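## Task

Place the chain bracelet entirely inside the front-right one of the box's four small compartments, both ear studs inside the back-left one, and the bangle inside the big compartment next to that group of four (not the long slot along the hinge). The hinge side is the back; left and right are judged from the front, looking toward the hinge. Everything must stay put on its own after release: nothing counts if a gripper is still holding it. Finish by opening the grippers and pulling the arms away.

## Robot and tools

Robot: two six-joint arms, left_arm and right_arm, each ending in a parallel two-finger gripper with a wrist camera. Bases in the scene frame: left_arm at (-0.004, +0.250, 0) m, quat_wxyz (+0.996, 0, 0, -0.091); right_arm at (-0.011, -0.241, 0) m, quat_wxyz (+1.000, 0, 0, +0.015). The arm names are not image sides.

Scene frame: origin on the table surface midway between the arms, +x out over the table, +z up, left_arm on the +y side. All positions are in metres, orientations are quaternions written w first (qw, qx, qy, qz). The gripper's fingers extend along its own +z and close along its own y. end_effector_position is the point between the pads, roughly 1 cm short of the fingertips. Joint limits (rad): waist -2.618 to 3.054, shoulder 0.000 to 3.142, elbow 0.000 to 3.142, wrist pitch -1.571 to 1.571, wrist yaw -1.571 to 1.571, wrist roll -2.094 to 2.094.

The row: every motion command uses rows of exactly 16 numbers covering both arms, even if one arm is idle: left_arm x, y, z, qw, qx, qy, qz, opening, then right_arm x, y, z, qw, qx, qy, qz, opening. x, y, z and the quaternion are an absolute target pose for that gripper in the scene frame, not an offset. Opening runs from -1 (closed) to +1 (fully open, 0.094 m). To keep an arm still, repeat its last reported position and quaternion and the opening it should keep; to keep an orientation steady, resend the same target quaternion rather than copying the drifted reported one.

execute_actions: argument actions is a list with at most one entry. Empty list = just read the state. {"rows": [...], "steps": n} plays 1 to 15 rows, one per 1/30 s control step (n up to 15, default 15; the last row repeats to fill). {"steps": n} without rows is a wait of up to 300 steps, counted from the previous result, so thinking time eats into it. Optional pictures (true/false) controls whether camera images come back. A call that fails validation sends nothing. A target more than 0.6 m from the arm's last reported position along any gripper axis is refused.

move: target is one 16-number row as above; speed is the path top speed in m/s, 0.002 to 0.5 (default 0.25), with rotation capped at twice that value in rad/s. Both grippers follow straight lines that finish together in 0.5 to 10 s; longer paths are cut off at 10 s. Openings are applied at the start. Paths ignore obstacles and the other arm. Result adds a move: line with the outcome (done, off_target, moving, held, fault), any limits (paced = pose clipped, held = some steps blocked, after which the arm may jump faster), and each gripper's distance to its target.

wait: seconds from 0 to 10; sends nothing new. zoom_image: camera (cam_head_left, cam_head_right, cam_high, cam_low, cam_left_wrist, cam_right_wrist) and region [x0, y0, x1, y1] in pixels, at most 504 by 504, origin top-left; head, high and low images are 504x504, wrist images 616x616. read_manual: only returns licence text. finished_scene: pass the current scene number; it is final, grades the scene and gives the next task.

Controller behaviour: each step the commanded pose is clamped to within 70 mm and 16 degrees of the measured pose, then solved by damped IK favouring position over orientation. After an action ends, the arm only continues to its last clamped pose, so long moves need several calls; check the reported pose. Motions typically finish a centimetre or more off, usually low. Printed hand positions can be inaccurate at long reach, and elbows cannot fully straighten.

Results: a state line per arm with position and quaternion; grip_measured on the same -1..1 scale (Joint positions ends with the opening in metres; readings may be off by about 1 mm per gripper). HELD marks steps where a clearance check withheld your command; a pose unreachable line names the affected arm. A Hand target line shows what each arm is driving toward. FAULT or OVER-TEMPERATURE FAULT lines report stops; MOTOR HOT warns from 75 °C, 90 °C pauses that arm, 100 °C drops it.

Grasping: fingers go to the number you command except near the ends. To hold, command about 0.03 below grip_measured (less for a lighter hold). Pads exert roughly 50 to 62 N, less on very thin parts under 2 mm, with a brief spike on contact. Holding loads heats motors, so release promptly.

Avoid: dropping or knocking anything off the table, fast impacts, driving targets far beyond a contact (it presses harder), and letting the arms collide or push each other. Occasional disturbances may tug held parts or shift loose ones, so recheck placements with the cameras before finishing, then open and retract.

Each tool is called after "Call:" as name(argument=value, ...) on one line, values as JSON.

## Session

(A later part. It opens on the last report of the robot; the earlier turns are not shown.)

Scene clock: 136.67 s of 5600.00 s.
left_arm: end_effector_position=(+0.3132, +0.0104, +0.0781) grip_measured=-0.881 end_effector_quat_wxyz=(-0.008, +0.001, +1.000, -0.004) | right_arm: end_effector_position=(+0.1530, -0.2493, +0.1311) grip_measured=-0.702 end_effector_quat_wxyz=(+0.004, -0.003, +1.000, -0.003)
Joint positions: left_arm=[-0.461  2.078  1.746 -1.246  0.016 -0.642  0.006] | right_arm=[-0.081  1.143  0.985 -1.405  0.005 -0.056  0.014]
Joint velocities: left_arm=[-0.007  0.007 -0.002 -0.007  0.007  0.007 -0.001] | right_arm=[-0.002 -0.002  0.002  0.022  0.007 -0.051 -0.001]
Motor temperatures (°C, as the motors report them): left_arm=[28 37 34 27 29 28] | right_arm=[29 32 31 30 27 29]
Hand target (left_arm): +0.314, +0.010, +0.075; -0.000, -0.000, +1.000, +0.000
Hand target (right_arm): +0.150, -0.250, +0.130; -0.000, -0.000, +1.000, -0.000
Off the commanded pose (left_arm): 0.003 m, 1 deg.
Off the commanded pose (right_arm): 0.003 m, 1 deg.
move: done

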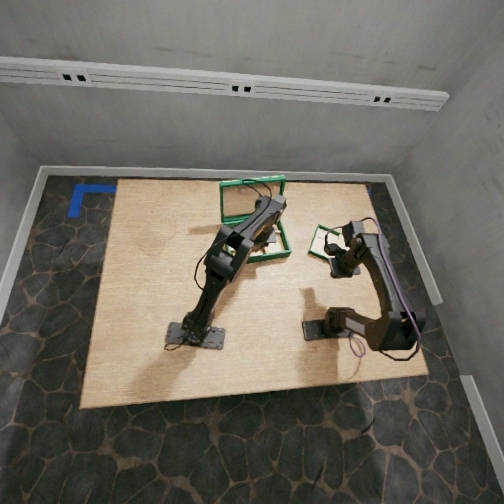

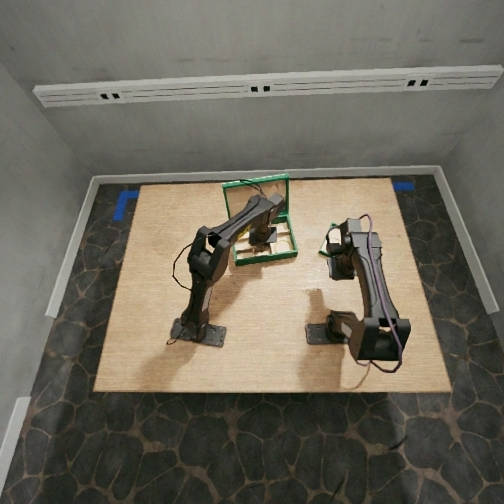

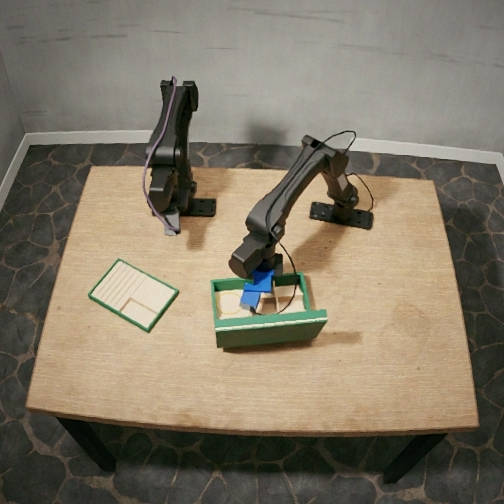

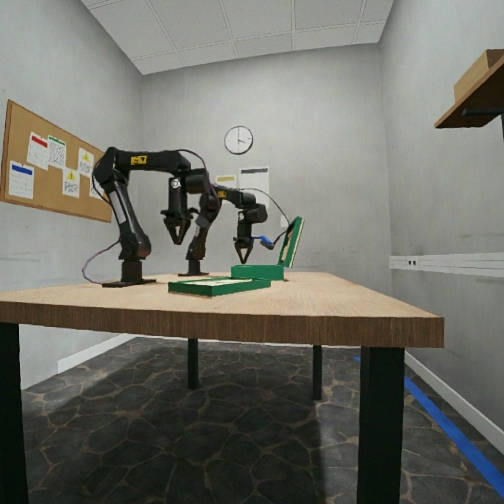

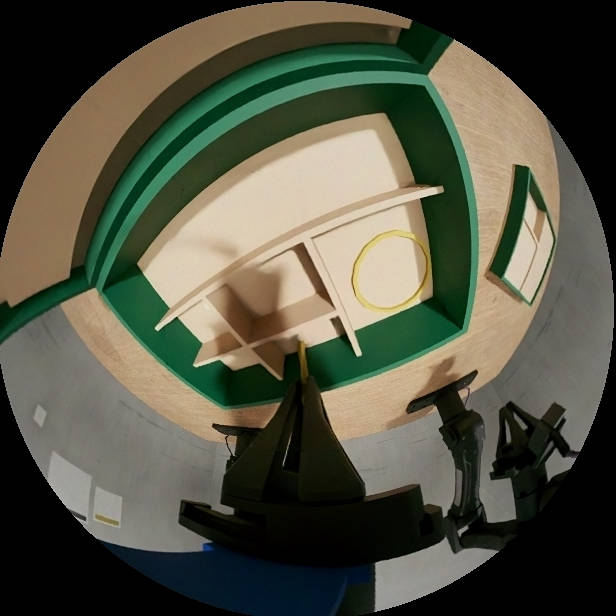

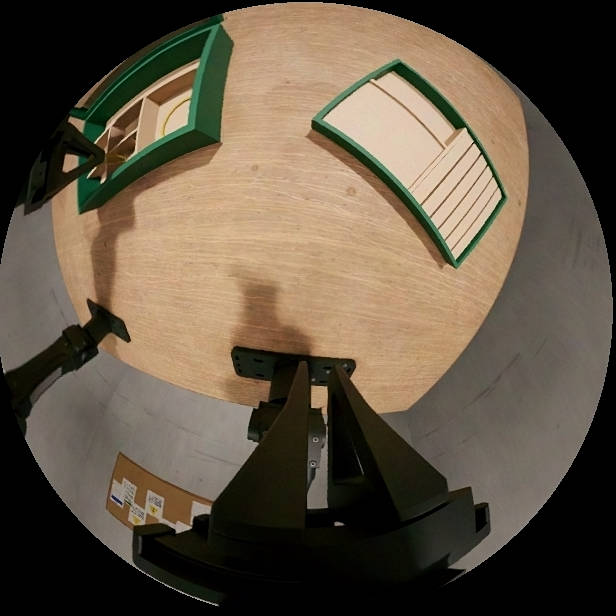

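Call:
move(target=[0.309,0.005,0.045,0,0,1,0,-1,0.15,-0.25,0.13,0,0,1,0,-0.7], speed=0.04)

Call:
move(target=[0.309,0.005,0.045,0,0,1,0,-0.6,0.15,-0.25,0.13,0,0,1,0,-0.7])

Call:
move(target=[0.309,0.005,0.15,0,0,1,0,-0.6,0.15,-0.25,0.13,0,0,1,0,-0.7], speed=0.1)

Scene clock: 139.90 s of 5600.00 s.
left_arm: end_effector_position=(+0.3094, +0.0059, +0.0493) grip_measured=-0.881 end_effector_quat_wxyz=(-0.006, +0.000, +1.000, -0.005) | right_arm: end_effector_position=(+0.1530, -0.2493, +0.1311) grip_measured=-0.702 end_effector_quat_wxyz=(+0.004, -0.003, +1.000, -0.003)
Joint positions: left_arm=[-0.475  2.091  1.651 -1.135  0.016 -0.657  0.006] | right_arm=[-0.081  1.143  0.985 -1.405  0.005 -0.056  0.014]
Joint velocities: left_arm=[ 0.017 -0.012  0.002  0.037  0.051 -0.051 -0.001] | right_arm=[-0.002 -0.002 -0.012 -0.037 -0.037  0.007  0.   ]
Motor temperatures (°C, as the motors report them): left_arm=[28 37 33 27 29 28] | right_arm=[29 32 31 30 27 29]
Hand target (left_arm): +0.309, +0.005, +0.045; -0.000, -0.000, +1.000, -0.000
Hand target (right_arm): +0.150, -0.250, +0.130; -0.000, -0.000, +1.000, -0.000
Off the commanded pose (left_arm): 0.004 m, 1 deg.
Off the commanded pose (right_arm): 0.003 m, 1 deg.
move: done

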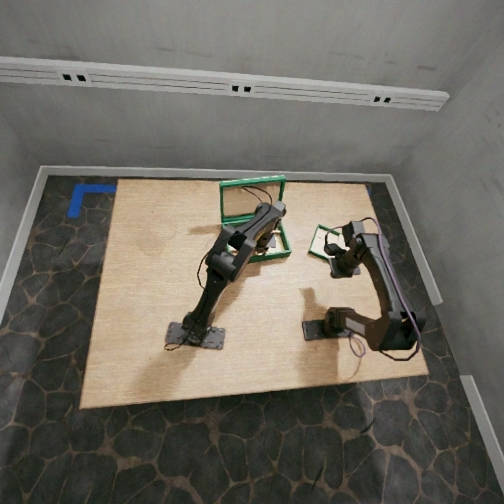

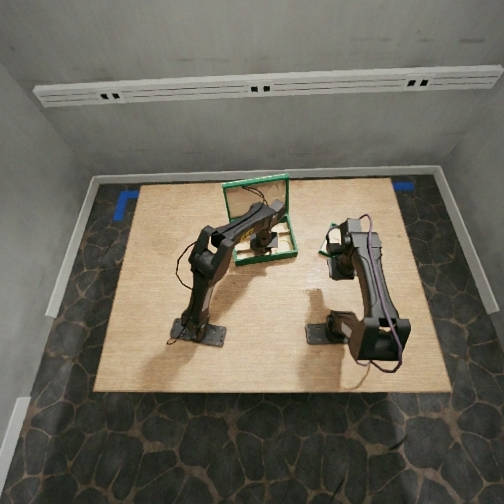

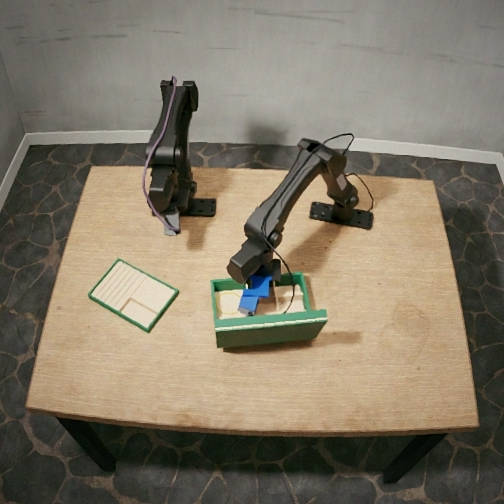

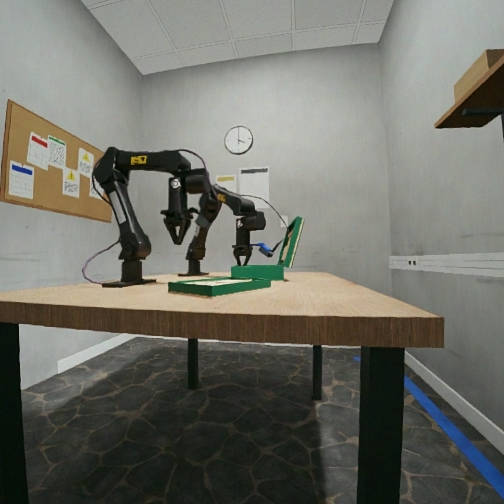

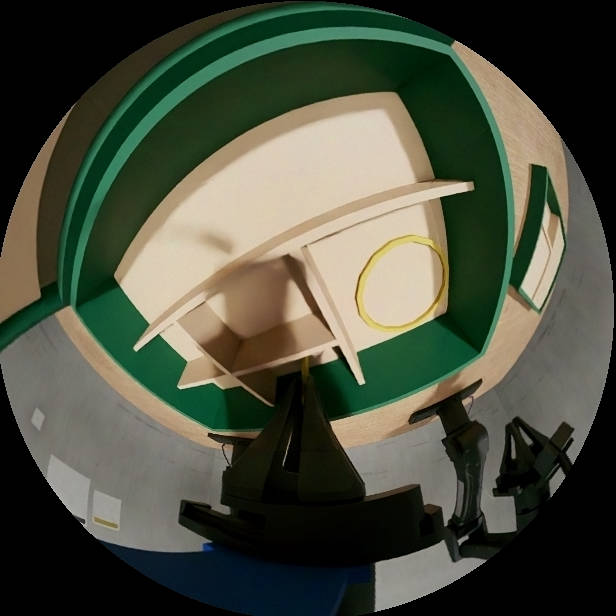

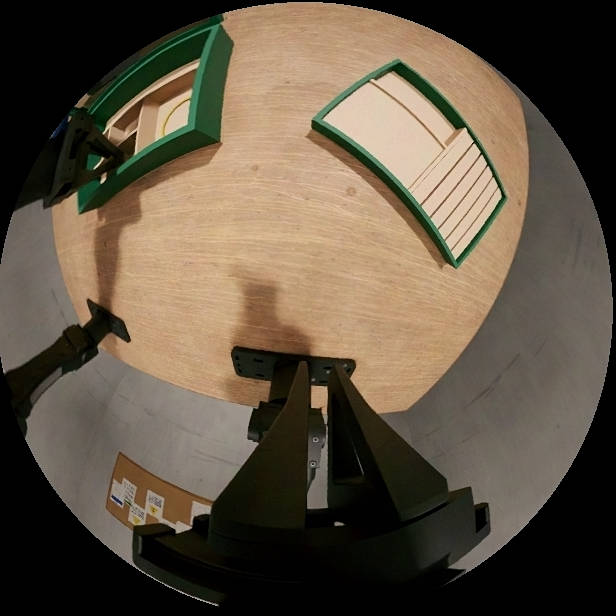

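Scene clock: 140.60 s of 5600.00 s.
left_arm: end_effector_position=(+0.3098, +0.0055, +0.0493) grip_measured=-0.601 end_effector_quat_wxyz=(-0.005, +0.000, +1.000, -0.006) | right_arm: end_effector_position=(+0.1530, -0.2493, +0.1311) grip_measured=-0.702 end_effector_quat_wxyz=(+0.004, -0.003, +1.000, -0.003)
Joint positions: left_arm=[-0.475  2.091  1.651 -1.132  0.016 -0.657  0.019] | right_arm=[-0.081  1.143  0.985 -1.405  0.005 -0.056  0.014]
Joint velocities: left_arm=[ 0.022 -0.007 -0.012  0.022 -0.022 -0.022  0.   ] | right_arm=[ 0.002 -0.002 -0.012  0.022  0.037 -0.051  0.001]
Motor temperatures (°C, as the motors report them): left_arm=[28 38 33 27 29 28] | right_arm=[29 32 31 30 27 29]
Hand target (left_arm): +0.309, +0.005, +0.045; -0.000, +0.000, +1.000, -0.000
Hand target (right_arm): +0.150, -0.250, +0.130; -0.000, -0.000, +1.000, -0.000
Off the commanded pose (left_arm): 0.004 m, 1 deg.
Off the commanded pose (right_arm): 0.003 m, 1 deg.
move: done

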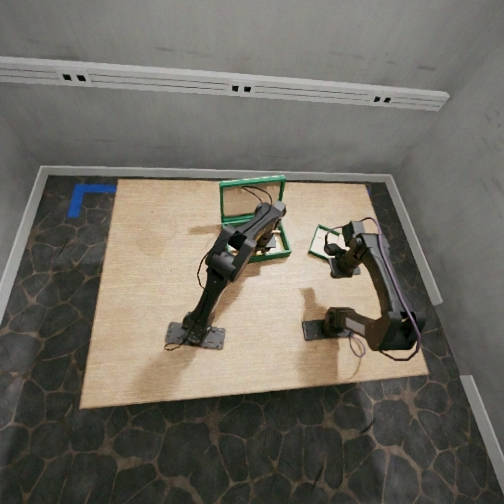

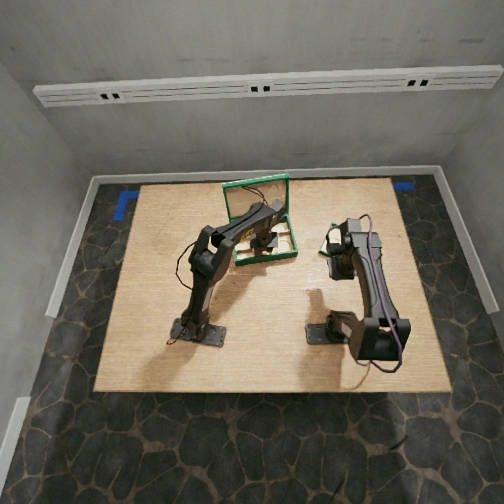

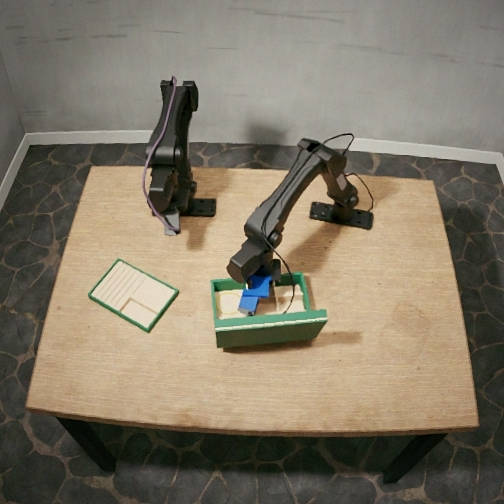

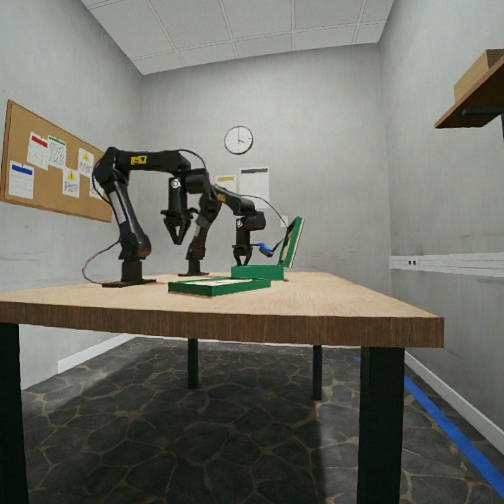

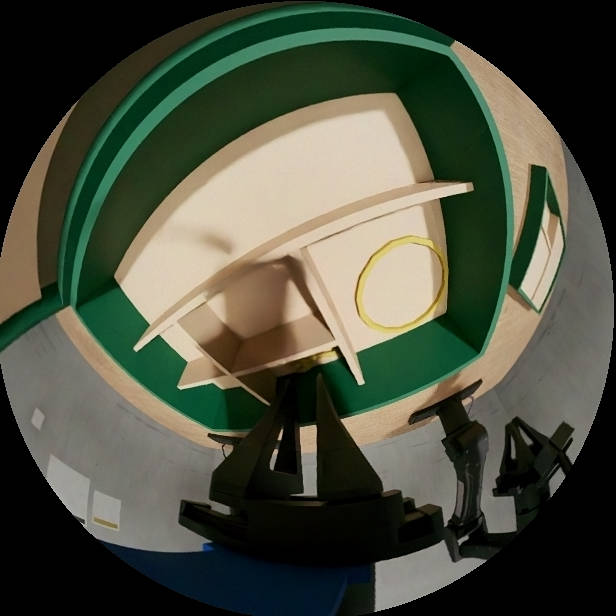

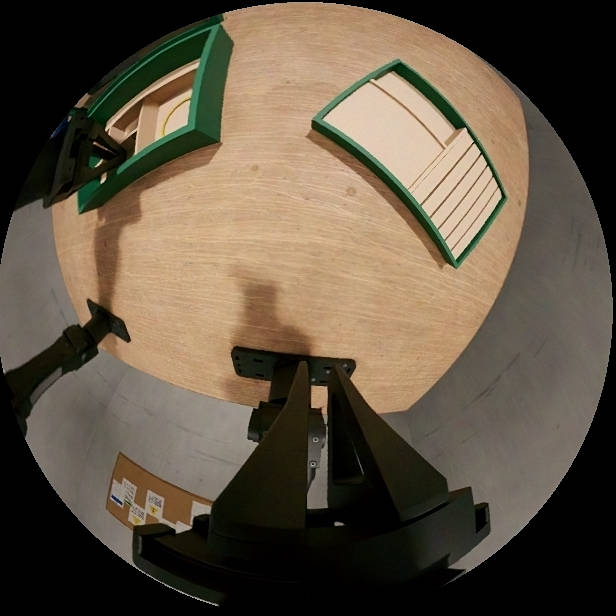

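Scene clock: 142.23 s of 5600.00 s.
left_arm: end_effector_position=(+0.3038, +0.0102, +0.1374) grip_measured=-0.601 end_effector_quat_wxyz=(-0.021, -0.000, +1.000, +0.006) | right_arm: end_effector_position=(+0.1530, -0.2493, +0.1311) grip_measured=-0.702 end_effector_quat_wxyz=(+0.004, -0.003, +1.000, -0.003)
Joint positions: left_arm=[-0.475  2.091  2.001 -1.522  0.016 -0.658  0.019] | right_arm=[-0.081  1.143  0.985 -1.405  0.005 -0.056  0.014]
Joint velocities: left_arm=[-0.027 -0.012  0.022 -0.022  0.022  0.007  0.   ] | right_arm=[ 0.007 -0.002 -0.002 -0.007 -0.007 -0.051  0.   ]
Motor temperatures (°C, as the motors report them): left_arm=[28 38 34 27 29 28] | right_arm=[29 32 31 30 27 29]
Hand target (left_arm): +0.308, +0.006, +0.150; +0.000, -0.000, +1.000, -0.000
Hand target (right_arm): +0.150, -0.250, +0.130; -0.000, -0.000, +1.000, -0.000
Off the commanded pose (left_arm): 0.015 m, 3 deg.
Off the commanded pose (right_arm): 0.003 m, 1 deg.
move: off_target (left_arm)

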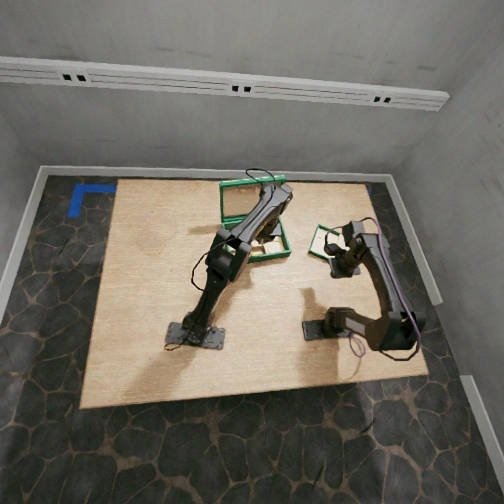

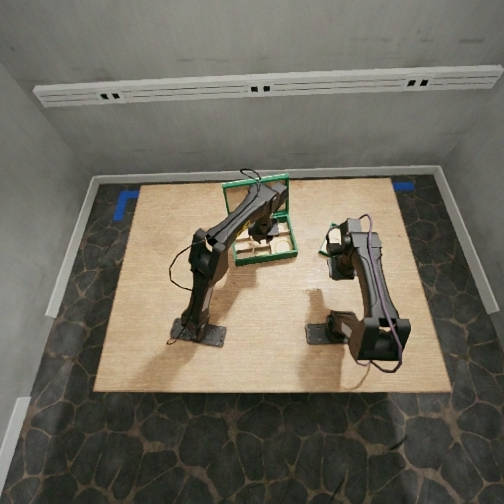

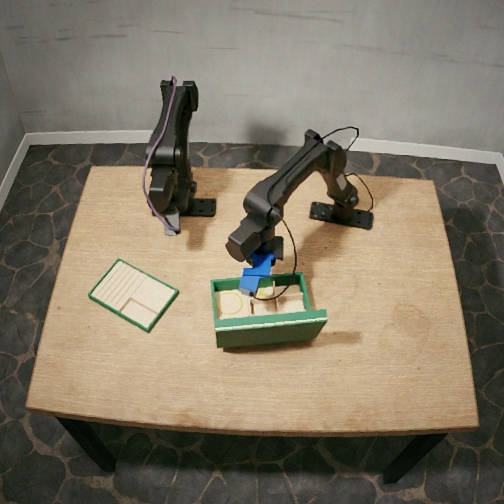

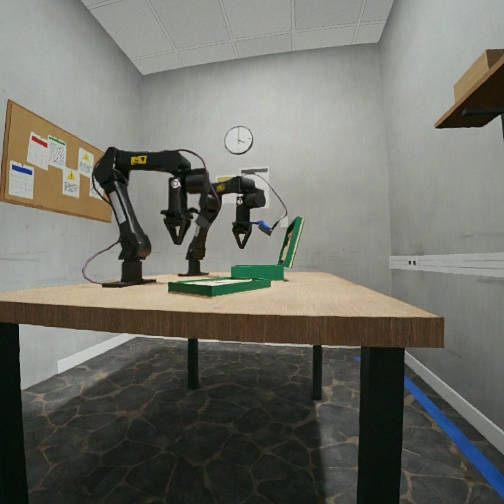

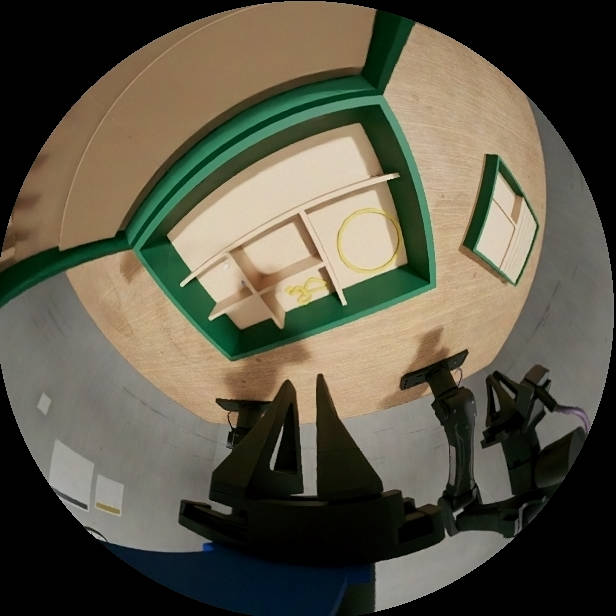

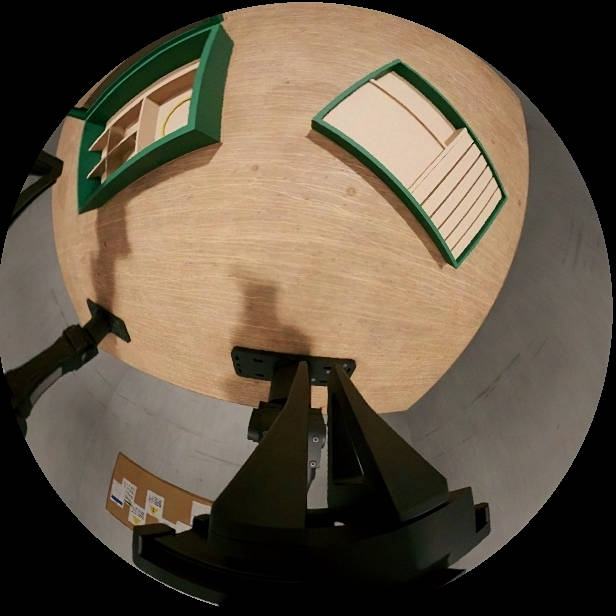

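Call:
move(target=[0.2,0.2,0.16,0,0,1,0,-0.6,0.15,-0.25,0.13,0,0,1,0,-0.7])

Call:
finished_scene(scene=1)

Scene clock: 144.53 s of 5600.00 s.
left_arm: end_effector_position=(+0.2003, +0.1959, +0.1604) grip_measured=-0.601 end_effector_quat_wxyz=(-0.006, -0.001, +1.000, +0.002) | right_arm: end_effector_position=(+0.1530, -0.2493, +0.1311) grip_measured=-0.702 end_effector_quat_wxyz=(+0.004, -0.003, +1.000, -0.003)
Joint positions: left_arm=[-0.082  1.358  1.246 -1.471  0.    -0.267  0.019] | right_arm=[-0.081  1.143  0.985 -1.405  0.005 -0.056  0.014]
Joint velocities: left_arm=[ 0.017 -0.007 -0.012  0.037  0.022 -0.007 -0.001] | right_arm=[-0.017 -0.002  0.002  0.007 -0.037 -0.051 -0.001]
Motor temperatures (°C, as the motors report them): left_arm=[28 38 34 27 29 28] | right_arm=[29 32 31 30 27 29]
Hand target (left_arm): +0.198, +0.199, +0.160; -0.001, -0.000, +1.000, +0.002
Hand target (right_arm): +0.150, -0.250, +0.130; -0.000, -0.000, +1.000, -0.000
Off the commanded pose (left_arm): 0.004 m, 1 deg.
Off the commanded pose (right_arm): 0.003 m, 1 deg.
move: done

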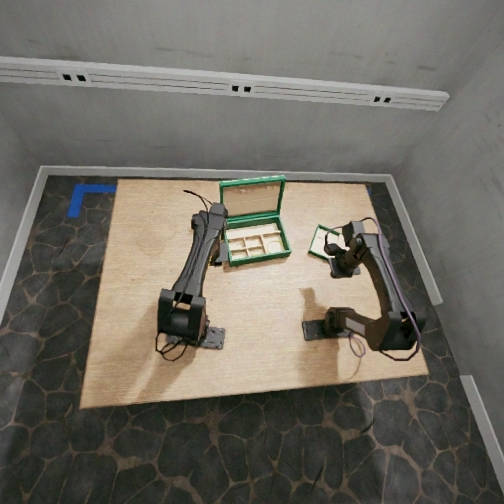

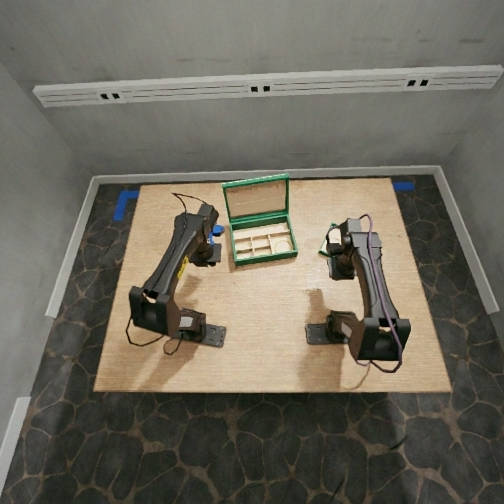

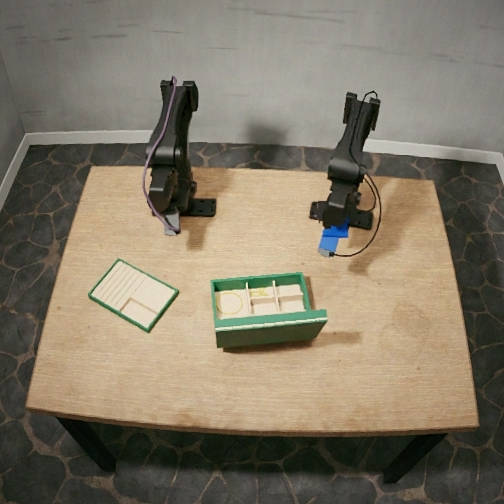

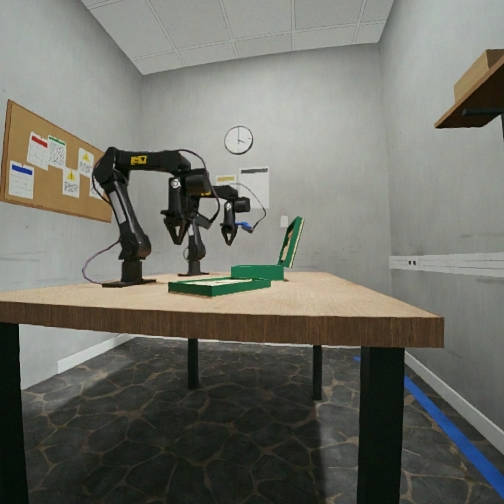

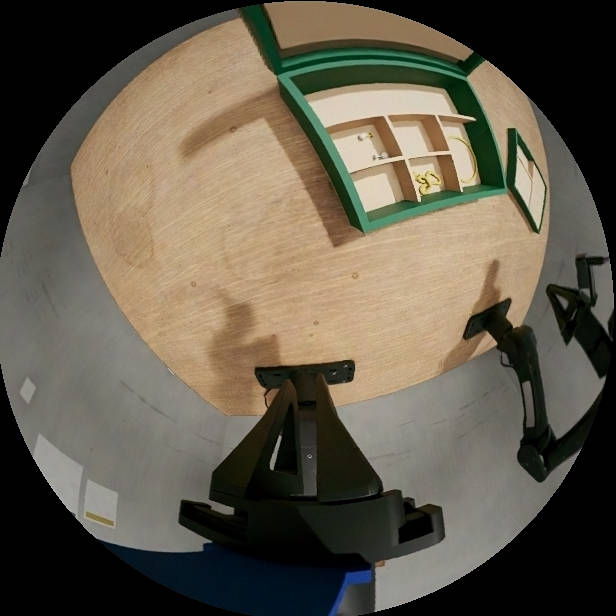

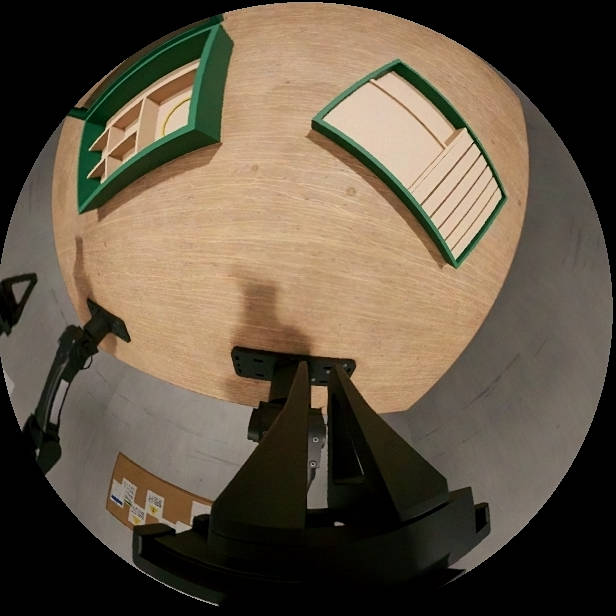

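The scene is finished: the task was done.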